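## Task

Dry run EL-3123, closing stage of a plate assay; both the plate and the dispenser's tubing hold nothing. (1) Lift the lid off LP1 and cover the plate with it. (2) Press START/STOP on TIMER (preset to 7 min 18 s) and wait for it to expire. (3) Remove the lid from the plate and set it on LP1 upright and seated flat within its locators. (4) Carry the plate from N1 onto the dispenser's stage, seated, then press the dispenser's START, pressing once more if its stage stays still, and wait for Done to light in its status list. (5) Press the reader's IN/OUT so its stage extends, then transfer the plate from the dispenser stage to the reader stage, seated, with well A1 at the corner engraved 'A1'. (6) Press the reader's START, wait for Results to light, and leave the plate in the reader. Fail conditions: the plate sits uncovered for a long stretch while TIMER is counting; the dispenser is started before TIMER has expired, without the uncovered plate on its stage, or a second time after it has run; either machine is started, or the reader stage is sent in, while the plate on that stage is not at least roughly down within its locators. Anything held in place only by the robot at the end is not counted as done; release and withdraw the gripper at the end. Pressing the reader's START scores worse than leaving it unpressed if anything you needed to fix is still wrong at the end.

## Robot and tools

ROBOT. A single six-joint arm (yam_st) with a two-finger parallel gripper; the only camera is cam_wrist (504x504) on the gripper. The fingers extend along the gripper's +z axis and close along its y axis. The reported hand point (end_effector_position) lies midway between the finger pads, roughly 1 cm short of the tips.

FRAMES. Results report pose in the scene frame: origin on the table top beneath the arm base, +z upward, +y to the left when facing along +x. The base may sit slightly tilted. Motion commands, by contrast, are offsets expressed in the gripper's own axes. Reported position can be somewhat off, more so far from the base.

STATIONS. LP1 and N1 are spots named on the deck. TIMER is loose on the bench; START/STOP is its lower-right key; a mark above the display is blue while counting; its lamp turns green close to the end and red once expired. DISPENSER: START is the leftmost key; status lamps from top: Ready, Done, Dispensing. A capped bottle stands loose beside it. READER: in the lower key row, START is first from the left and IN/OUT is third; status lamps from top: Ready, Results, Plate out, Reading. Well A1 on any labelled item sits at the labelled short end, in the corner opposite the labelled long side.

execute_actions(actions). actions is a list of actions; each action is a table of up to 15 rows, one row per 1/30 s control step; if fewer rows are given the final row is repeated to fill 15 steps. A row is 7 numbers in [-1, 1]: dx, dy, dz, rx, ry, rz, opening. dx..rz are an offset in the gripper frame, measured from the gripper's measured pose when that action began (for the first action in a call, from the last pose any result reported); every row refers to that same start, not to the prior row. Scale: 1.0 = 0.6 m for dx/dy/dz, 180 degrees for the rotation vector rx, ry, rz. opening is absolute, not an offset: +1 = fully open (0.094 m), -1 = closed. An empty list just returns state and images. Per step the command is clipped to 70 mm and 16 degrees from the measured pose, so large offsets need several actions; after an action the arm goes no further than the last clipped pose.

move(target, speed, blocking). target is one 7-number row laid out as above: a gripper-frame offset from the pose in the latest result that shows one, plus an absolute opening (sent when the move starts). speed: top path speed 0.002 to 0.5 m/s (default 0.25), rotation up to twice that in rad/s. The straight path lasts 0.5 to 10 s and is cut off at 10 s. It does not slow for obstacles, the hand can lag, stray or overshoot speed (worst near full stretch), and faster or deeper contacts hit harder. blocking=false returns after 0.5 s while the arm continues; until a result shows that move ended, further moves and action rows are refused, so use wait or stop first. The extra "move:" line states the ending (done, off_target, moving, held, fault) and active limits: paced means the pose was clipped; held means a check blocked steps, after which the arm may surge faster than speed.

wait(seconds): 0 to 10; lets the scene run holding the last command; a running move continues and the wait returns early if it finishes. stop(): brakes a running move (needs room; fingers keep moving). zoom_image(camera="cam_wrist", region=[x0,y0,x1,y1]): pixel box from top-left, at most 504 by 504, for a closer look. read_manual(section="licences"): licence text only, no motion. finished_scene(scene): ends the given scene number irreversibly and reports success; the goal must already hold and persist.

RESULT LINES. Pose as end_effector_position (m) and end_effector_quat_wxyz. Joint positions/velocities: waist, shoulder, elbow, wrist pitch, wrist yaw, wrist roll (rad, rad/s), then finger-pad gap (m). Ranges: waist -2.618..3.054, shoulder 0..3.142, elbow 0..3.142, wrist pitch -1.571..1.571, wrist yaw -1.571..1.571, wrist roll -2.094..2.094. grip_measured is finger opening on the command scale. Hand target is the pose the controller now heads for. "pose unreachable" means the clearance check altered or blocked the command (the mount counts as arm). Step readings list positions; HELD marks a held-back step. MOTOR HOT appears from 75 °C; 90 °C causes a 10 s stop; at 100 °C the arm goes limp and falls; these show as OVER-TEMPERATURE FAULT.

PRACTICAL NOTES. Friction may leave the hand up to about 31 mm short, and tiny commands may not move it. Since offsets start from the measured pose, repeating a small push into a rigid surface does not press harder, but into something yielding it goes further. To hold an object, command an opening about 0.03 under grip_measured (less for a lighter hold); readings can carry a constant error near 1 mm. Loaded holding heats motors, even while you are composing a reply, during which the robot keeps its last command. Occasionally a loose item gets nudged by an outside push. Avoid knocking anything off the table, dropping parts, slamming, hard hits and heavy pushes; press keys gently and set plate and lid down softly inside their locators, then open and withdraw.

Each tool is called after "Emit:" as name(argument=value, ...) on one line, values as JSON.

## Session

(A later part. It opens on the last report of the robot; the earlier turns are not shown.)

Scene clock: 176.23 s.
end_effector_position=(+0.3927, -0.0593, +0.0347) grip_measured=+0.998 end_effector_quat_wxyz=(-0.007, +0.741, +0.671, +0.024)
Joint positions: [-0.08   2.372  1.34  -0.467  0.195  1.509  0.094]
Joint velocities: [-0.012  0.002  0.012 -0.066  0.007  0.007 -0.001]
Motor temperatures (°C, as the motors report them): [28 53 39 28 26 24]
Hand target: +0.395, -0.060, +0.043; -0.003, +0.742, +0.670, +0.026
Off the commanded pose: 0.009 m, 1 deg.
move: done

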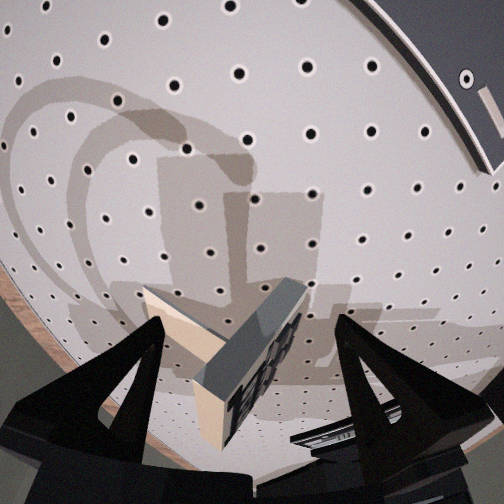

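Emit:
move(target=[0,0.015,-0.024,-0.004,0,0,1], speed=0.02)

Emit:
zoom_image(camera="cam_wrist", region=[140, 260, 380, 480])

Scene clock: 180.27 s.
end_effector_position=(+0.3859, -0.0582, +0.0346) grip_measured=+0.998 end_effector_quat_wxyz=(-0.018, +0.739, +0.673, +0.015)
Joint positions: [-0.08   2.372  1.34  -0.496  0.195  1.509  0.094]
Joint velocities: [-0.012 -0.022 -0.007  0.007  0.022 -0.051  0.   ]
Motor temperatures (°C, as the motors report them): [28 54 39 28 26 24]
Hand target: +0.401, -0.061, +0.049; -0.002, +0.741, +0.671, +0.028
Off the commanded pose: 0.021 m, 2 deg.
move: off_target

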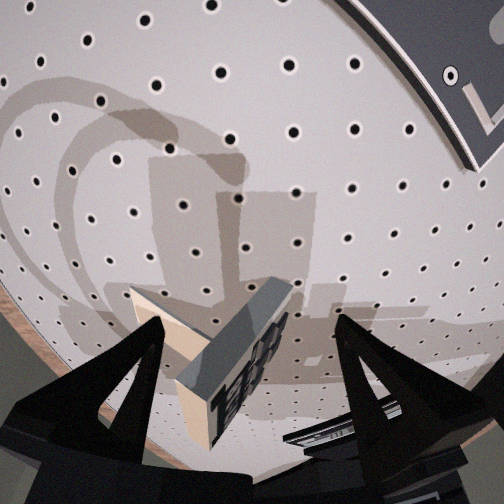

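Region (140, 260, 380, 480) of cam_wrist's 504x504 image, scaled by 2.100, with more detail than that image has; it fills the top 462 rows of this view, and the rest is white.

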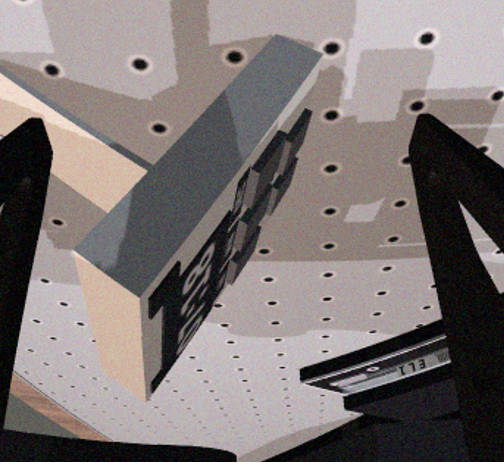

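Emit:
move(target=[0,0.04,-0.027,-0.022,0,0,1], speed=0.02)

Emit:
zoom_image(camera="cam_wrist", region=[140, 260, 380, 480])

Scene clock: 191.10 s.
end_effector_position=(+0.3926, -0.0600, +0.0373) grip_measured=+0.998 end_effector_quat_wxyz=(-0.012, +0.740, +0.672, +0.020)
Joint positions: [-0.08   2.372  1.356 -0.496  0.195  1.509  0.094]
Joint velocities: [-0.002 -0.012 -0.017 -0.022 -0.037  0.007  0.   ]
Motor temperatures (°C, as the motors report them): [28 57 39 28 26 24]
Hand target: +0.409, -0.061, +0.051; +0.008, +0.739, +0.673, +0.039
Off the commanded pose: 0.022 m, 3 deg.
move: off_target

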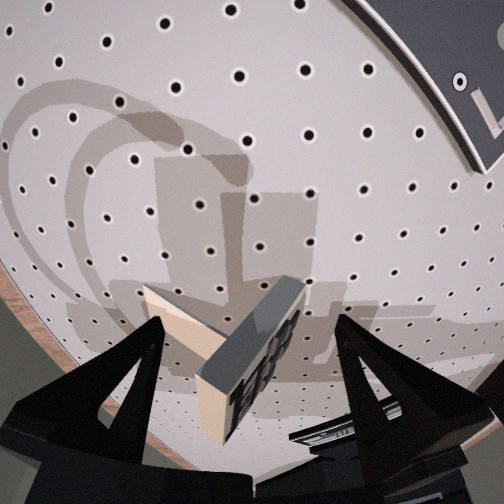

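Region (140, 260, 380, 480) of cam_wrist's 504x504 image, scaled by 2.100, with more detail than that image has; it fills the top 462 rows of this view, and the rest is white.

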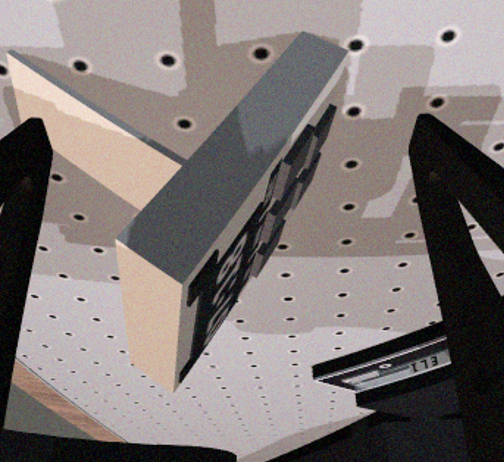

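Emit:
execute_actions(actions=[[[0,0.008,0,-0.006,0,0,0.5]],[[0,0,0,0,0,0,0.35]],[[0,0,0,0,0,0,0.27]],[[0,0,0,0,0,0,0.2]],[[0,0,0,0,0,0,0.15]],[[0,0,0,0,0,0,0.1]]])

Emit:
zoom_image(camera="cam_wrist", region=[140, 260, 380, 480])

Scene clock: 199.90 s.
end_effector_position=(+0.3951, -0.0605, +0.0382) grip_measured=+0.105 end_effector_quat_wxyz=(-0.008, +0.741, +0.671, +0.023)
Joint positions: [-0.08   2.37   1.356 -0.488  0.195  1.509  0.052]
Joint velocities: [ 0.017  0.002 -0.002 -0.051 -0.022  0.051 -0.001]
Motor temperatures (°C, as the motors report them): [28 59 39 28 26 24]
Hand target: +0.396, -0.060, +0.037; -0.007, +0.741, +0.671, +0.024
Off the commanded pose: 0.001 m, 0 deg.
Step readings (end_effector_position; steps 1 to 15: 1st action; 16 to 30: 2nd action; 31 to 45: 3rd action; 46 to 60: 4th action; 61 to 75: 5th action; 76 to 90: 6th action):
0: (+0.3926, -0.0600, +0.0373)
1: (+0.3927, -0.0600, +0.0373)
2: (+0.3930, -0.0600, +0.0373)
4: (+0.3935, -0.0601, +0.0373)
8: (+0.3941, -0.0602, +0.0373)
15: (+0.3942, -0.0602, +0.0373)
16: (+0.3942, -0.0602, +0.0373)
17: (+0.3942, -0.0602, +0.0373)
19: (+0.3942, -0.0602, +0.0373)
23: (+0.3942, -0.0602, +0.0373)
30: (+0.3942, -0.0602, +0.0373)
31: (+0.3944, -0.0602, +0.0373)
32: (+0.3945, -0.0603, +0.0373)
34: (+0.3947, -0.0603, +0.0373)
38: (+0.3947, -0.0603, +0.0373)
45: (+0.3947, -0.0603, +0.0373)
46: (+0.3949, -0.0603, +0.0373)
47: (+0.3952, -0.0604, +0.0374)
49: (+0.3953, -0.0604, +0.0374)
53: (+0.3953, -0.0604, +0.0374)
60: (+0.3953, -0.0604, +0.0374)
61: (+0.3955, -0.0604, +0.0374)
62: (+0.3955, -0.0604, +0.0374)
64: (+0.3955, -0.0604, +0.0374)
68: (+0.3955, -0.0604, +0.0374)
75: (+0.3955, -0.0604, +0.0374)
76: (+0.3953, -0.0604, +0.0374)
77: (+0.3952, -0.0605, +0.0380)
79: (+0.3951, -0.0605, +0.0382)
83: (+0.3951, -0.0605, +0.0382)
90: end_effector_position above

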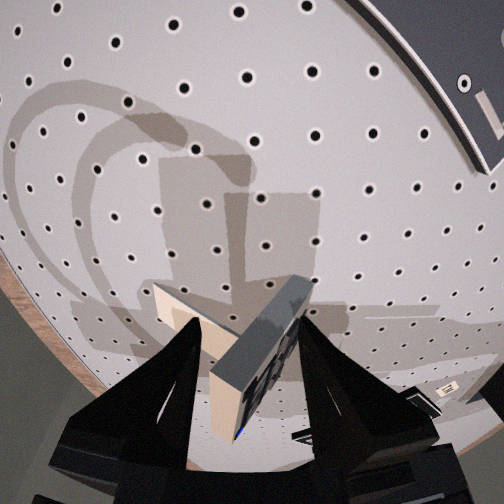

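Region (140, 260, 380, 480) of cam_wrist's 504x504 image, scaled by 2.100, with more detail than that image has; it fills the top 462 rows of this view, and the rest is white.

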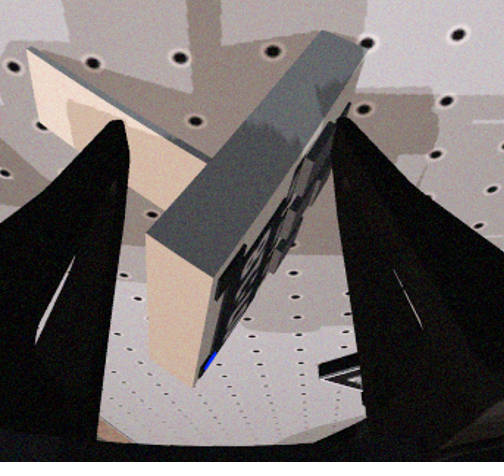

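Emit:
move(target=[0,0,0,0,0,0,1])

Emit:
move(target=[0,0,-0.2,0,0,0,1], speed=0.1)

Emit:
execute_actions(actions=[])

Scene clock: 226.50 s.
end_effector_position=(+0.3949, -0.0605, +0.0382) grip_measured=+0.998 end_effector_quat_wxyz=(-0.008, +0.741, +0.671, +0.023)
Joint positions: [-0.08   2.37   1.356 -0.489  0.195  1.509  0.094]
Joint velocities: [ 0.012 -0.012 -0.007 -0.022 -0.051  0.007 -0.001]
Motor temperatures (°C, as the motors report them): [28 59 39 28 26 24]
Hand target: +0.395, -0.060, +0.038; -0.008, +0.741, +0.671, +0.024
Off the commanded pose: 0.000 m, 0 deg.
move: done

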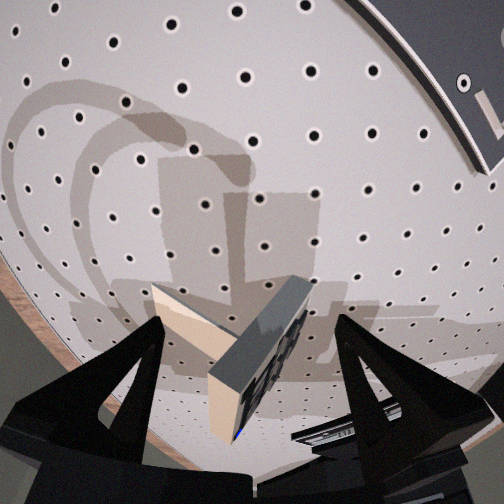

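Scene clock: 228.27 s.
end_effector_position=(+0.3851, -0.0647, +0.1470) grip_measured=+0.998 end_effector_quat_wxyz=(-0.017, +0.740, +0.672, +0.017)
Joint positions: [-0.028  2.11   1.411 -0.835  0.195  1.565  0.094]
Joint velocities: [ 0.002 -0.007 -0.007 -0.037  0.037  0.007  0.   ]
Motor temperatures (°C, as the motors report them): [28 59 39 28 26 24]
Hand target: +0.390, -0.064, +0.157; -0.008, +0.741, +0.672, +0.022
Off the commanded pose: 0.013 m, 1 deg.
move: off_target

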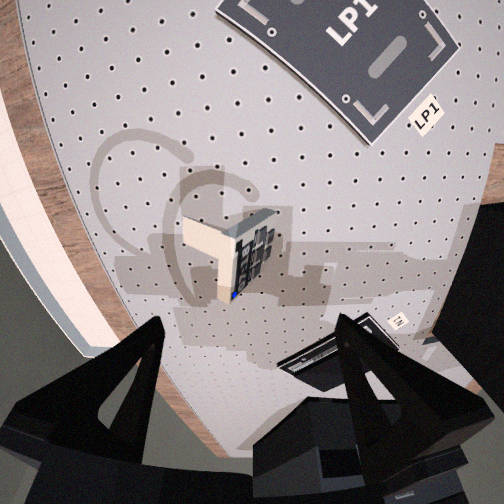

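Scene clock: 228.27 s.
end_effector_position=(+0.3851, -0.0647, +0.1470) grip_measured=+0.998 end_effector_quat_wxyz=(-0.017, +0.740, +0.672, +0.017)
Joint positions: [-0.028  2.11   1.411 -0.835  0.195  1.565  0.094]
Joint velocities: [ 0.002 -0.007 -0.007 -0.037  0.037  0.007  0.   ]
Motor temperatures (°C, as the motors report them): [28 59 39 28 26 24]
Hand target: +0.390, -0.064, +0.157; -0.008, +0.741, +0.672, +0.022
Off the commanded pose: 0.013 m, 1 deg.

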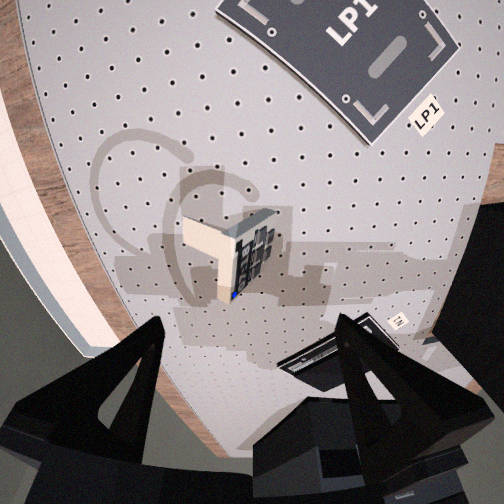

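Emit:
move(target=[0.33,-0.28,-0.03,0,0,-0.755,1])

Scene clock: 238.13 s.
end_effector_position=(+0.2430, +0.1404, +0.1682) grip_measured=+0.998 end_effector_quat_wxyz=(+0.005, -0.334, +0.943, +0.009)
Joint positions: [ 0.689  1.933  0.979 -0.736  0.194 -0.05   0.094]
Joint velocities: [-0.007  0.007 -0.002 -0.037 -0.066  0.022 -0.   ]
Motor temperatures (°C, as the motors report them): [28 59 39 28 26 24]
Hand target: +0.237, +0.141, +0.167; +0.002, -0.345, +0.939, +0.011
Off the commanded pose: 0.012 m, 2 deg.
move: off_target

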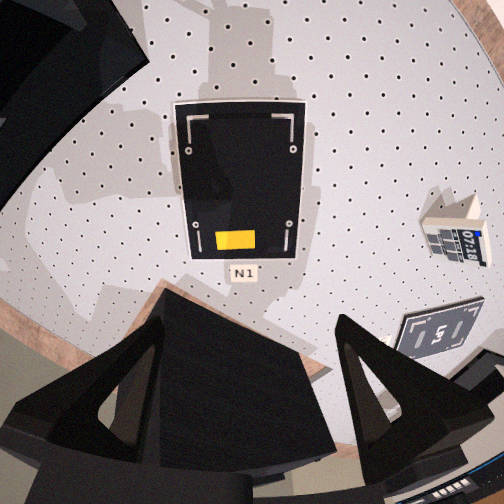

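Blue mark is on; waiting.

Emit:
wait(seconds=10)

Emit:
wait(seconds=10)

Emit:
wait(seconds=10)

Emit:
wait(seconds=10)

Emit:
wait(seconds=10)

Emit:
wait(seconds=10)

Emit:
wait(seconds=10)

Emit:
wait(seconds=10)

Emit:
wait(seconds=10)

Emit:
wait(seconds=10)

Emit:
wait(seconds=10)

Emit:
wait(seconds=10)

Emit:
wait(seconds=10)

Emit:
wait(seconds=10)

Emit:
wait(seconds=10)

Emit:
wait(seconds=10)

Emit:
wait(seconds=10)

Emit:
wait(seconds=10)

Emit:
wait(seconds=10)

Emit:
wait(seconds=10)

Scene clock: 263.80 s.
end_effector_position=(+0.2430, +0.1404, +0.1682) grip_measured=+0.998 end_effector_quat_wxyz=(+0.005, -0.335, +0.942, +0.009)
Joint positions: [ 0.689  1.933  0.979 -0.736  0.194 -0.053  0.094]
Joint velocities: [-0.007 -0.017  0.012  0.007 -0.022  0.022  0.   ]
Motor temperatures (°C, as the motors report them): [28 54 38 28 26 24]
Hand target: +0.237, +0.141, +0.167; +0.002, -0.345, +0.939, +0.011
Off the commanded pose: 0.012 m, 2 deg.
wait: 10.00 s; at rest from the start

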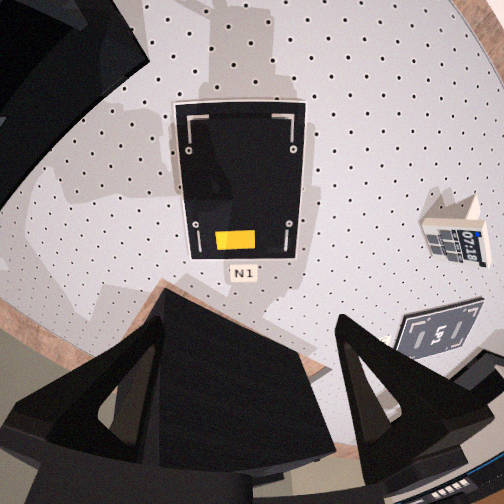

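Scene clock: 273.80 s.
end_effector_position=(+0.2430, +0.1404, +0.1682) grip_measured=+0.998 end_effector_quat_wxyz=(+0.005, -0.335, +0.942, +0.009)
Joint positions: [ 0.689  1.933  0.979 -0.736  0.194 -0.053  0.094]
Joint velocities: [ 0.007 -0.007 -0.012 -0.007 -0.022  0.007  0.001]
Motor temperatures (°C, as the motors report them): [28 53 38 28 26 24]
Hand target: +0.237, +0.141, +0.167; +0.002, -0.345, +0.939, +0.011
Off the commanded pose: 0.012 m, 2 deg.
wait: 10.00 s; at rest by 0.17 s

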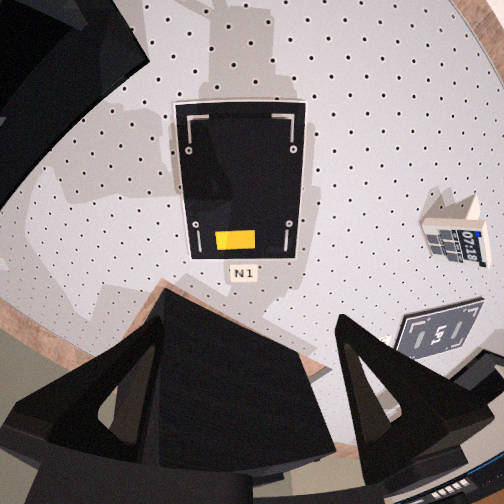

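Scene clock: 283.80 s.
end_effector_position=(+0.2430, +0.1404, +0.1682) grip_measured=+0.998 end_effector_quat_wxyz=(+0.005, -0.335, +0.942, +0.009)
Joint positions: [ 0.689  1.933  0.979 -0.736  0.194 -0.053  0.094]
Joint velocities: [-0.002  0.007  0.022 -0.037  0.051 -0.051 -0.   ]
Motor temperatures (°C, as the motors report them): [28 52 38 28 26 24]
Hand target: +0.237, +0.141, +0.167; +0.002, -0.345, +0.939, +0.011
Off the commanded pose: 0.012 m, 2 deg.
wait: 10.00 s; at rest by 0.17 s

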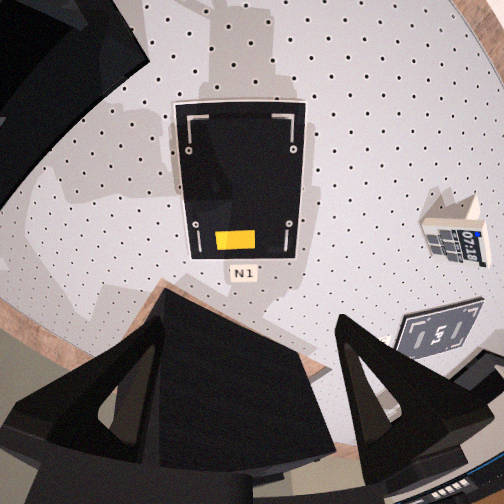

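Scene clock: 293.80 s.
end_effector_position=(+0.2430, +0.1404, +0.1682) grip_measured=+0.998 end_effector_quat_wxyz=(+0.005, -0.335, +0.942, +0.009)
Joint positions: [ 0.689  1.933  0.979 -0.736  0.194 -0.053  0.094]
Joint velocities: [-0.032 -0.002 -0.007  0.022 -0.037  0.051 -0.   ]
Motor temperatures (°C, as the motors report them): [28 51 38 28 26 24]
Hand target: +0.237, +0.141, +0.167; +0.002, -0.345, +0.939, +0.011
Off the commanded pose: 0.012 m, 2 deg.
wait: 10.00 s; at rest by 0.17 s

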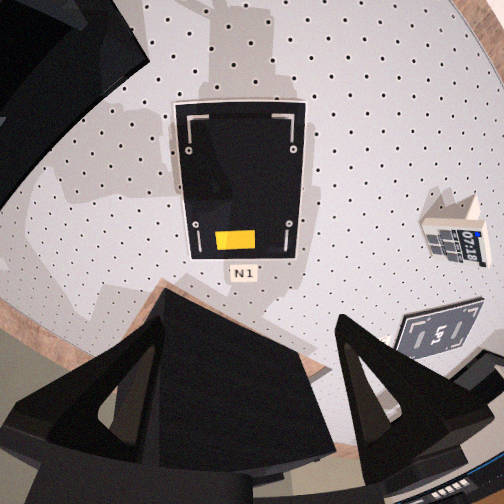

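Scene clock: 303.80 s.
end_effector_position=(+0.2430, +0.1404, +0.1682) grip_measured=+0.998 end_effector_quat_wxyz=(+0.005, -0.335, +0.942, +0.009)
Joint positions: [ 0.689  1.933  0.979 -0.736  0.194 -0.053  0.094]
Joint velocities: [-0.007 -0.002 -0.007 -0.081  0.007  0.007 -0.   ]
Motor temperatures (°C, as the motors report them): [28 51 38 28 26 24]
Hand target: +0.237, +0.141, +0.167; +0.002, -0.345, +0.939, +0.011
Off the commanded pose: 0.012 m, 2 deg.
wait: 10.00 s; at rest by 0.17 s

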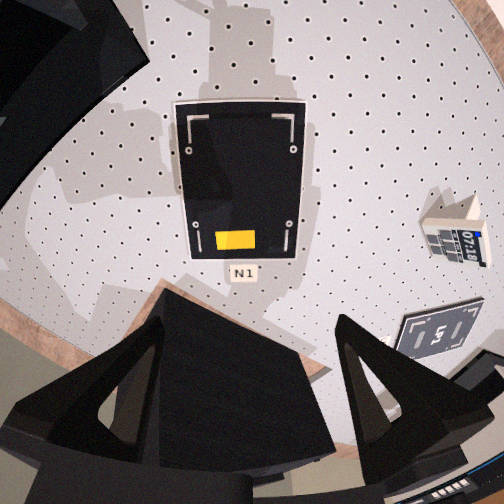

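Scene clock: 313.80 s.
end_effector_position=(+0.2430, +0.1404, +0.1682) grip_measured=+0.998 end_effector_quat_wxyz=(+0.005, -0.335, +0.942, +0.009)
Joint positions: [ 0.689  1.933  0.979 -0.736  0.194 -0.053  0.094]
Joint velocities: [-0.012  0.002  0.002  0.081  0.007  0.022 -0.002]
Motor temperatures (°C, as the motors report them): [28 50 38 28 26 24]
Hand target: +0.237, +0.141, +0.167; +0.002, -0.345, +0.939, +0.011
Off the commanded pose: 0.012 m, 2 deg.
wait: 10.00 s; at rest by 0.17 s

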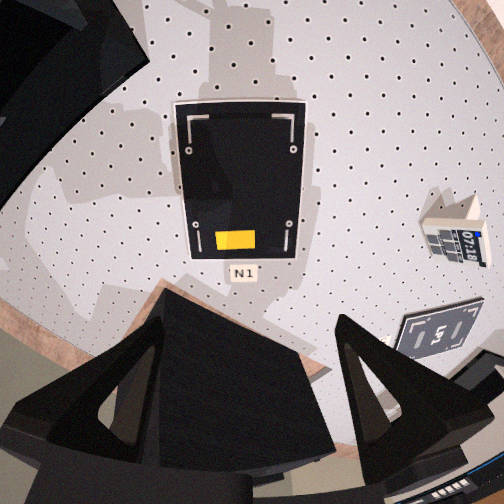

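Scene clock: 323.80 s.
end_effector_position=(+0.2430, +0.1404, +0.1682) grip_measured=+0.998 end_effector_quat_wxyz=(+0.005, -0.335, +0.942, +0.009)
Joint positions: [ 0.689  1.933  0.979 -0.736  0.194 -0.053  0.094]
Joint velocities: [-0.007 -0.012  0.007  0.037 -0.022 -0.007 -0.   ]
Motor temperatures (°C, as the motors report them): [28 50 37 28 26 24]
Hand target: +0.237, +0.141, +0.167; +0.002, -0.345, +0.939, +0.011
Off the commanded pose: 0.012 m, 2 deg.
wait: 10.00 s; at rest by 0.17 s

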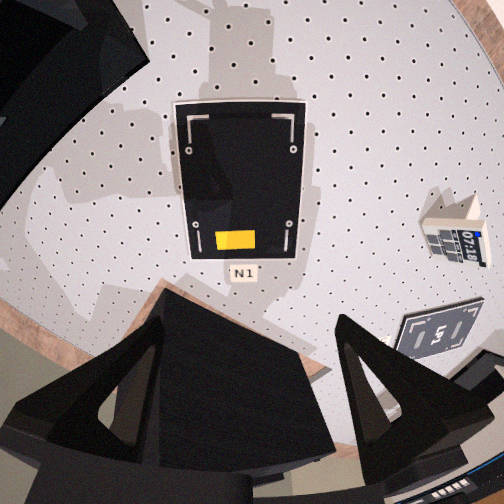

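Scene clock: 333.80 s.
end_effector_position=(+0.2430, +0.1404, +0.1682) grip_measured=+0.998 end_effector_quat_wxyz=(+0.005, -0.335, +0.942, +0.009)
Joint positions: [ 0.689  1.933  0.979 -0.736  0.194 -0.053  0.094]
Joint velocities: [ 0.002 -0.012  0.017 -0.051  0.007 -0.081 -0.   ]
Motor temperatures (°C, as the motors report them): [28 50 37 28 26 24]
Hand target: +0.237, +0.141, +0.167; +0.002, -0.345, +0.939, +0.011
Off the commanded pose: 0.012 m, 2 deg.
wait: 10.00 s; at rest by 0.17 s

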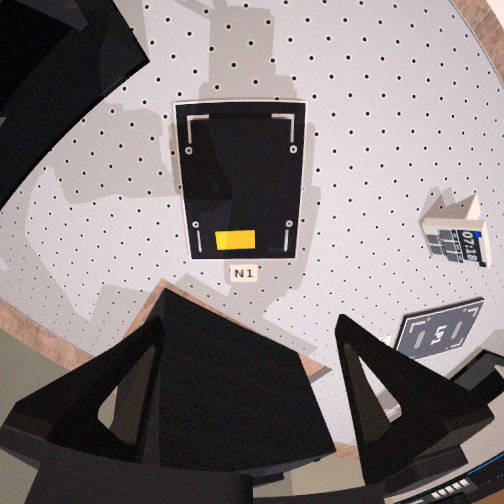

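Scene clock: 343.80 s.
end_effector_position=(+0.2430, +0.1404, +0.1682) grip_measured=+0.998 end_effector_quat_wxyz=(+0.005, -0.335, +0.942, +0.009)
Joint positions: [ 0.689  1.933  0.979 -0.736  0.194 -0.053  0.094]
Joint velocities: [-0.012 -0.017 -0.007 -0.022 -0.081 -0.007 -0.001]
Motor temperatures (°C, as the motors report them): [28 50 37 28 26 24]
Hand target: +0.237, +0.141, +0.167; +0.002, -0.345, +0.939, +0.011
Off the commanded pose: 0.012 m, 2 deg.
wait: 10.00 s; at rest by 0.17 s

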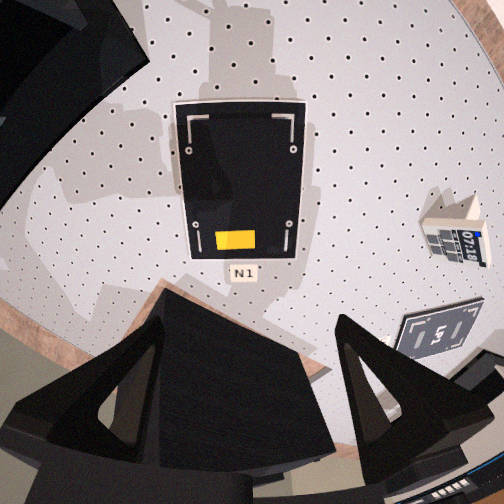

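Scene clock: 353.80 s.
end_effector_position=(+0.2430, +0.1404, +0.1682) grip_measured=+0.998 end_effector_quat_wxyz=(+0.005, -0.335, +0.942, +0.009)
Joint positions: [ 0.689  1.933  0.979 -0.736  0.194 -0.053  0.094]
Joint velocities: [-0.012 -0.007 -0.002 -0.022 -0.037 -0.037  0.   ]
Motor temperatures (°C, as the motors report them): [28 50 37 28 26 24]
Hand target: +0.237, +0.141, +0.167; +0.002, -0.345, +0.939, +0.011
Off the commanded pose: 0.012 m, 2 deg.
wait: 10.00 s; at rest by 0.17 s

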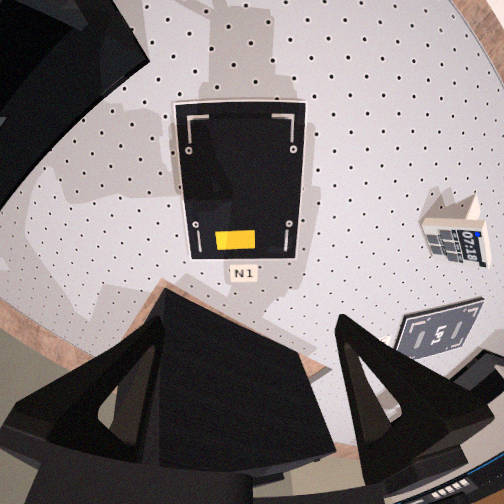

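Scene clock: 363.80 s.
end_effector_position=(+0.2430, +0.1404, +0.1682) grip_measured=+0.998 end_effector_quat_wxyz=(+0.005, -0.335, +0.942, +0.009)
Joint positions: [ 0.689  1.933  0.979 -0.736  0.194 -0.053  0.094]
Joint velocities: [ 0.007 -0.012 -0.002  0.066 -0.007 -0.007  0.   ]
Motor temperatures (°C, as the motors report them): [28 49 37 28 26 24]
Hand target: +0.237, +0.141, +0.167; +0.002, -0.345, +0.939, +0.011
Off the commanded pose: 0.012 m, 2 deg.
wait: 10.00 s; at rest by 0.17 s

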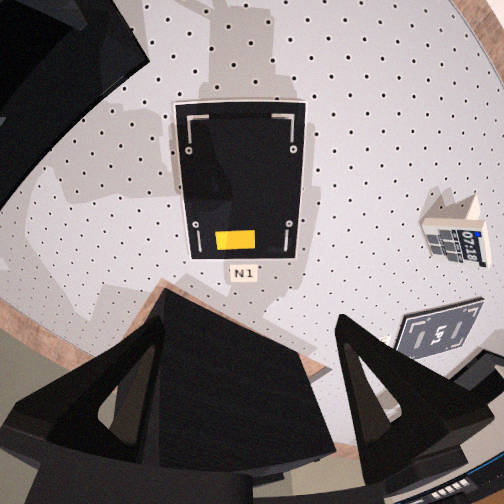

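Scene clock: 373.80 s.
end_effector_position=(+0.2430, +0.1404, +0.1682) grip_measured=+0.998 end_effector_quat_wxyz=(+0.005, -0.335, +0.942, +0.009)
Joint positions: [ 0.689  1.933  0.979 -0.736  0.194 -0.053  0.094]
Joint velocities: [ 0.002 -0.012 -0.007 -0.037  0.007 -0.081 -0.001]
Motor temperatures (°C, as the motors report them): [28 49 37 28 26 24]
Hand target: +0.237, +0.141, +0.167; +0.002, -0.345, +0.939, +0.011
Off the commanded pose: 0.012 m, 2 deg.
wait: 10.00 s; at rest by 0.17 s

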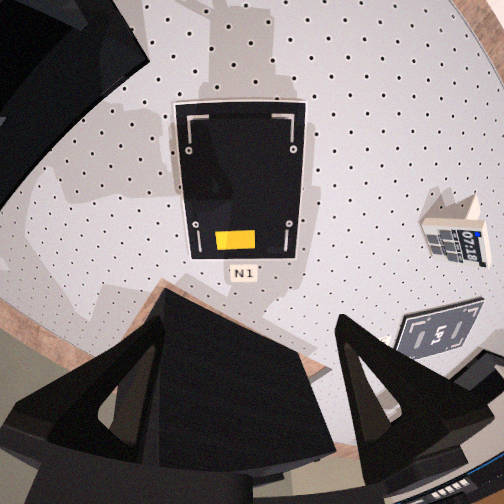

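Scene clock: 383.80 s.
end_effector_position=(+0.2430, +0.1404, +0.1682) grip_measured=+0.998 end_effector_quat_wxyz=(+0.005, -0.335, +0.942, +0.009)
Joint positions: [ 0.689  1.933  0.979 -0.736  0.194 -0.053  0.094]
Joint velocities: [ 0.002  0.002 -0.002  0.037 -0.007  0.007 -0.   ]
Motor temperatures (°C, as the motors report them): [28 49 37 28 26 24]
Hand target: +0.237, +0.141, +0.167; +0.002, -0.345, +0.939, +0.011
Off the commanded pose: 0.012 m, 2 deg.
wait: 10.00 s; at rest by 0.17 s

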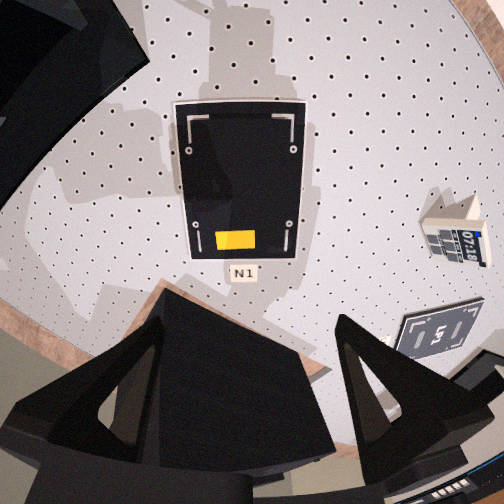

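Scene clock: 393.80 s.
end_effector_position=(+0.2430, +0.1404, +0.1682) grip_measured=+0.998 end_effector_quat_wxyz=(+0.005, -0.335, +0.942, +0.009)
Joint positions: [ 0.689  1.933  0.979 -0.736  0.194 -0.053  0.094]
Joint velocities: [-0.002 -0.002 -0.007 -0.022 -0.007  0.11  -0.001]
Motor temperatures (°C, as the motors report them): [28 49 37 28 26 24]
Hand target: +0.237, +0.141, +0.167; +0.002, -0.345, +0.939, +0.011
Off the commanded pose: 0.012 m, 2 deg.
wait: 10.00 s; at rest by 0.17 s

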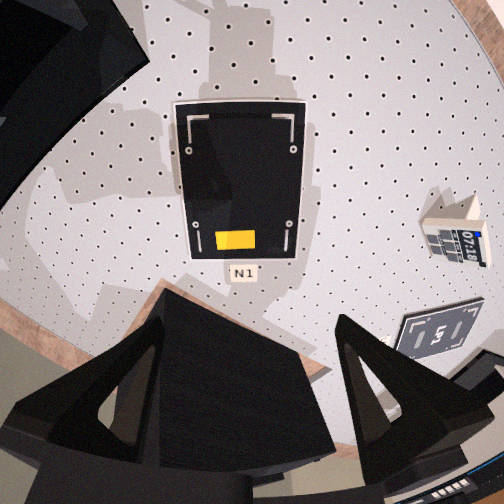

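Scene clock: 403.80 s.
end_effector_position=(+0.2430, +0.1404, +0.1682) grip_measured=+0.998 end_effector_quat_wxyz=(+0.005, -0.335, +0.942, +0.009)
Joint positions: [ 0.689  1.933  0.979 -0.736  0.194 -0.053  0.094]
Joint velocities: [ 0.007  0.002  0.012  0.037 -0.022 -0.066  0.001]
Motor temperatures (°C, as the motors report them): [28 49 37 28 26 24]
Hand target: +0.237, +0.141, +0.167; +0.002, -0.345, +0.939, +0.011
Off the commanded pose: 0.012 m, 2 deg.
wait: 10.00 s; at rest by 0.17 s

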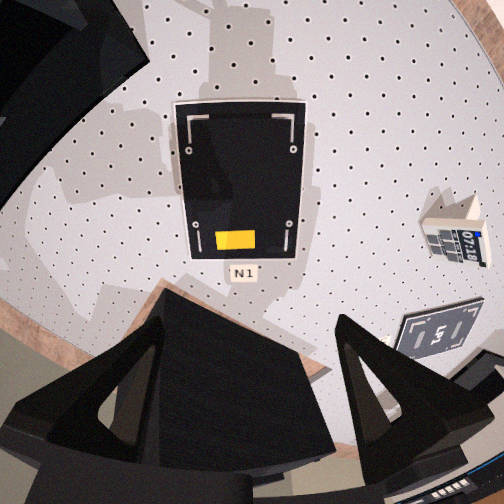

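Scene clock: 413.80 s.
end_effector_position=(+0.2430, +0.1404, +0.1682) grip_measured=+0.998 end_effector_quat_wxyz=(+0.005, -0.335, +0.942, +0.009)
Joint positions: [ 0.689  1.933  0.979 -0.736  0.194 -0.053  0.094]
Joint velocities: [-0.017 -0.012 -0.017  0.022  0.007  0.007 -0.001]
Motor temperatures (°C, as the motors report them): [28 49 37 28 26 24]
Hand target: +0.237, +0.141, +0.167; +0.002, -0.345, +0.939, +0.011
Off the commanded pose: 0.012 m, 2 deg.
wait: 10.00 s; at rest by 0.17 s

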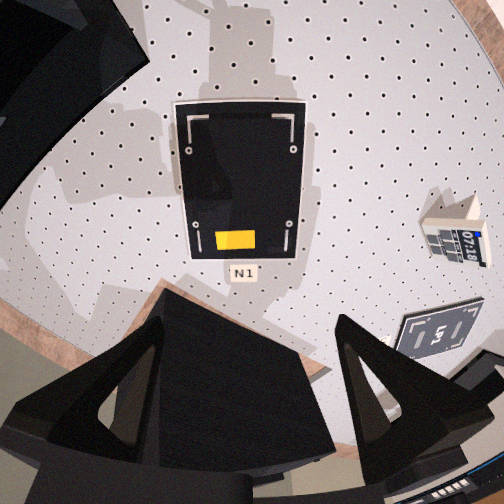

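Scene clock: 423.80 s.
end_effector_position=(+0.2430, +0.1404, +0.1682) grip_measured=+0.998 end_effector_quat_wxyz=(+0.005, -0.335, +0.942, +0.009)
Joint positions: [ 0.689  1.933  0.979 -0.736  0.194 -0.053  0.094]
Joint velocities: [ 0.007 -0.002 -0.002  0.007  0.022 -0.081 -0.001]
Motor temperatures (°C, as the motors report them): [28 49 37 28 26 24]
Hand target: +0.237, +0.141, +0.167; +0.002, -0.345, +0.939, +0.011
Off the commanded pose: 0.012 m, 2 deg.
wait: 10.00 s; at rest by 0.17 s

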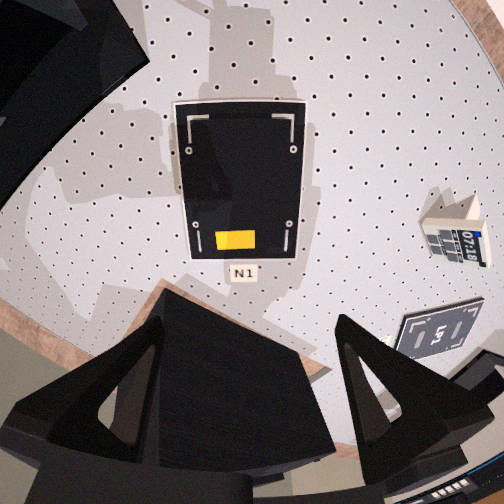

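Scene clock: 433.80 s.
end_effector_position=(+0.2430, +0.1404, +0.1682) grip_measured=+0.998 end_effector_quat_wxyz=(+0.005, -0.335, +0.942, +0.009)
Joint positions: [ 0.689  1.933  0.979 -0.736  0.194 -0.053  0.094]
Joint velocities: [ 0.007 -0.002 -0.022 -0.007 -0.066  0.037 -0.001]
Motor temperatures (°C, as the motors report them): [28 49 37 28 26 24]
Hand target: +0.237, +0.141, +0.167; +0.002, -0.345, +0.939, +0.011
Off the commanded pose: 0.012 m, 2 deg.
wait: 10.00 s; at rest by 0.17 s

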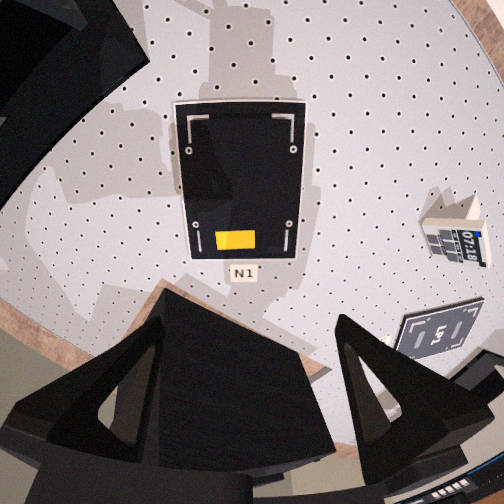

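Scene clock: 443.80 s.
end_effector_position=(+0.2430, +0.1404, +0.1682) grip_measured=+0.998 end_effector_quat_wxyz=(+0.005, -0.335, +0.942, +0.009)
Joint positions: [ 0.689  1.933  0.979 -0.736  0.194 -0.053  0.094]
Joint velocities: [ 0.022 -0.007  0.002 -0.037 -0.037  0.066 -0.   ]
Motor temperatures (°C, as the motors report them): [28 49 37 28 26 24]
Hand target: +0.237, +0.141, +0.167; +0.002, -0.345, +0.939, +0.011
Off the commanded pose: 0.012 m, 2 deg.
wait: 10.00 s; at rest by 0.17 s

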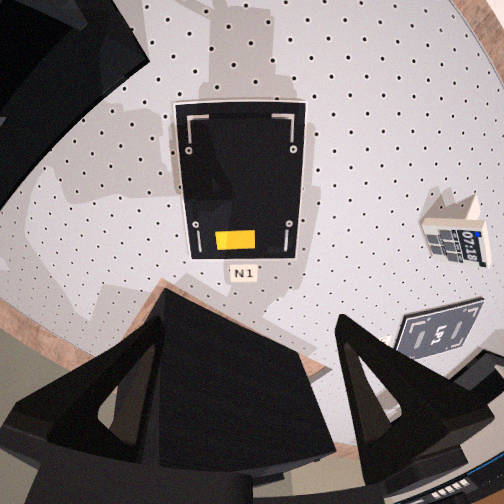

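Scene clock: 453.80 s.
end_effector_position=(+0.2430, +0.1404, +0.1682) grip_measured=+0.998 end_effector_quat_wxyz=(+0.005, -0.335, +0.942, +0.009)
Joint positions: [ 0.689  1.933  0.979 -0.736  0.194 -0.053  0.094]
Joint velocities: [-0.002  0.007 -0.002  0.022 -0.022 -0.066  0.001]
Motor temperatures (°C, as the motors report them): [28 49 37 28 26 24]
Hand target: +0.237, +0.141, +0.167; +0.002, -0.345, +0.939, +0.011
Off the commanded pose: 0.012 m, 2 deg.
wait: 10.00 s; at rest by 0.17 s

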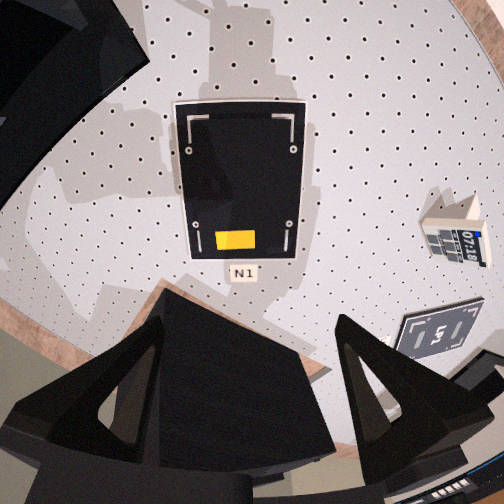

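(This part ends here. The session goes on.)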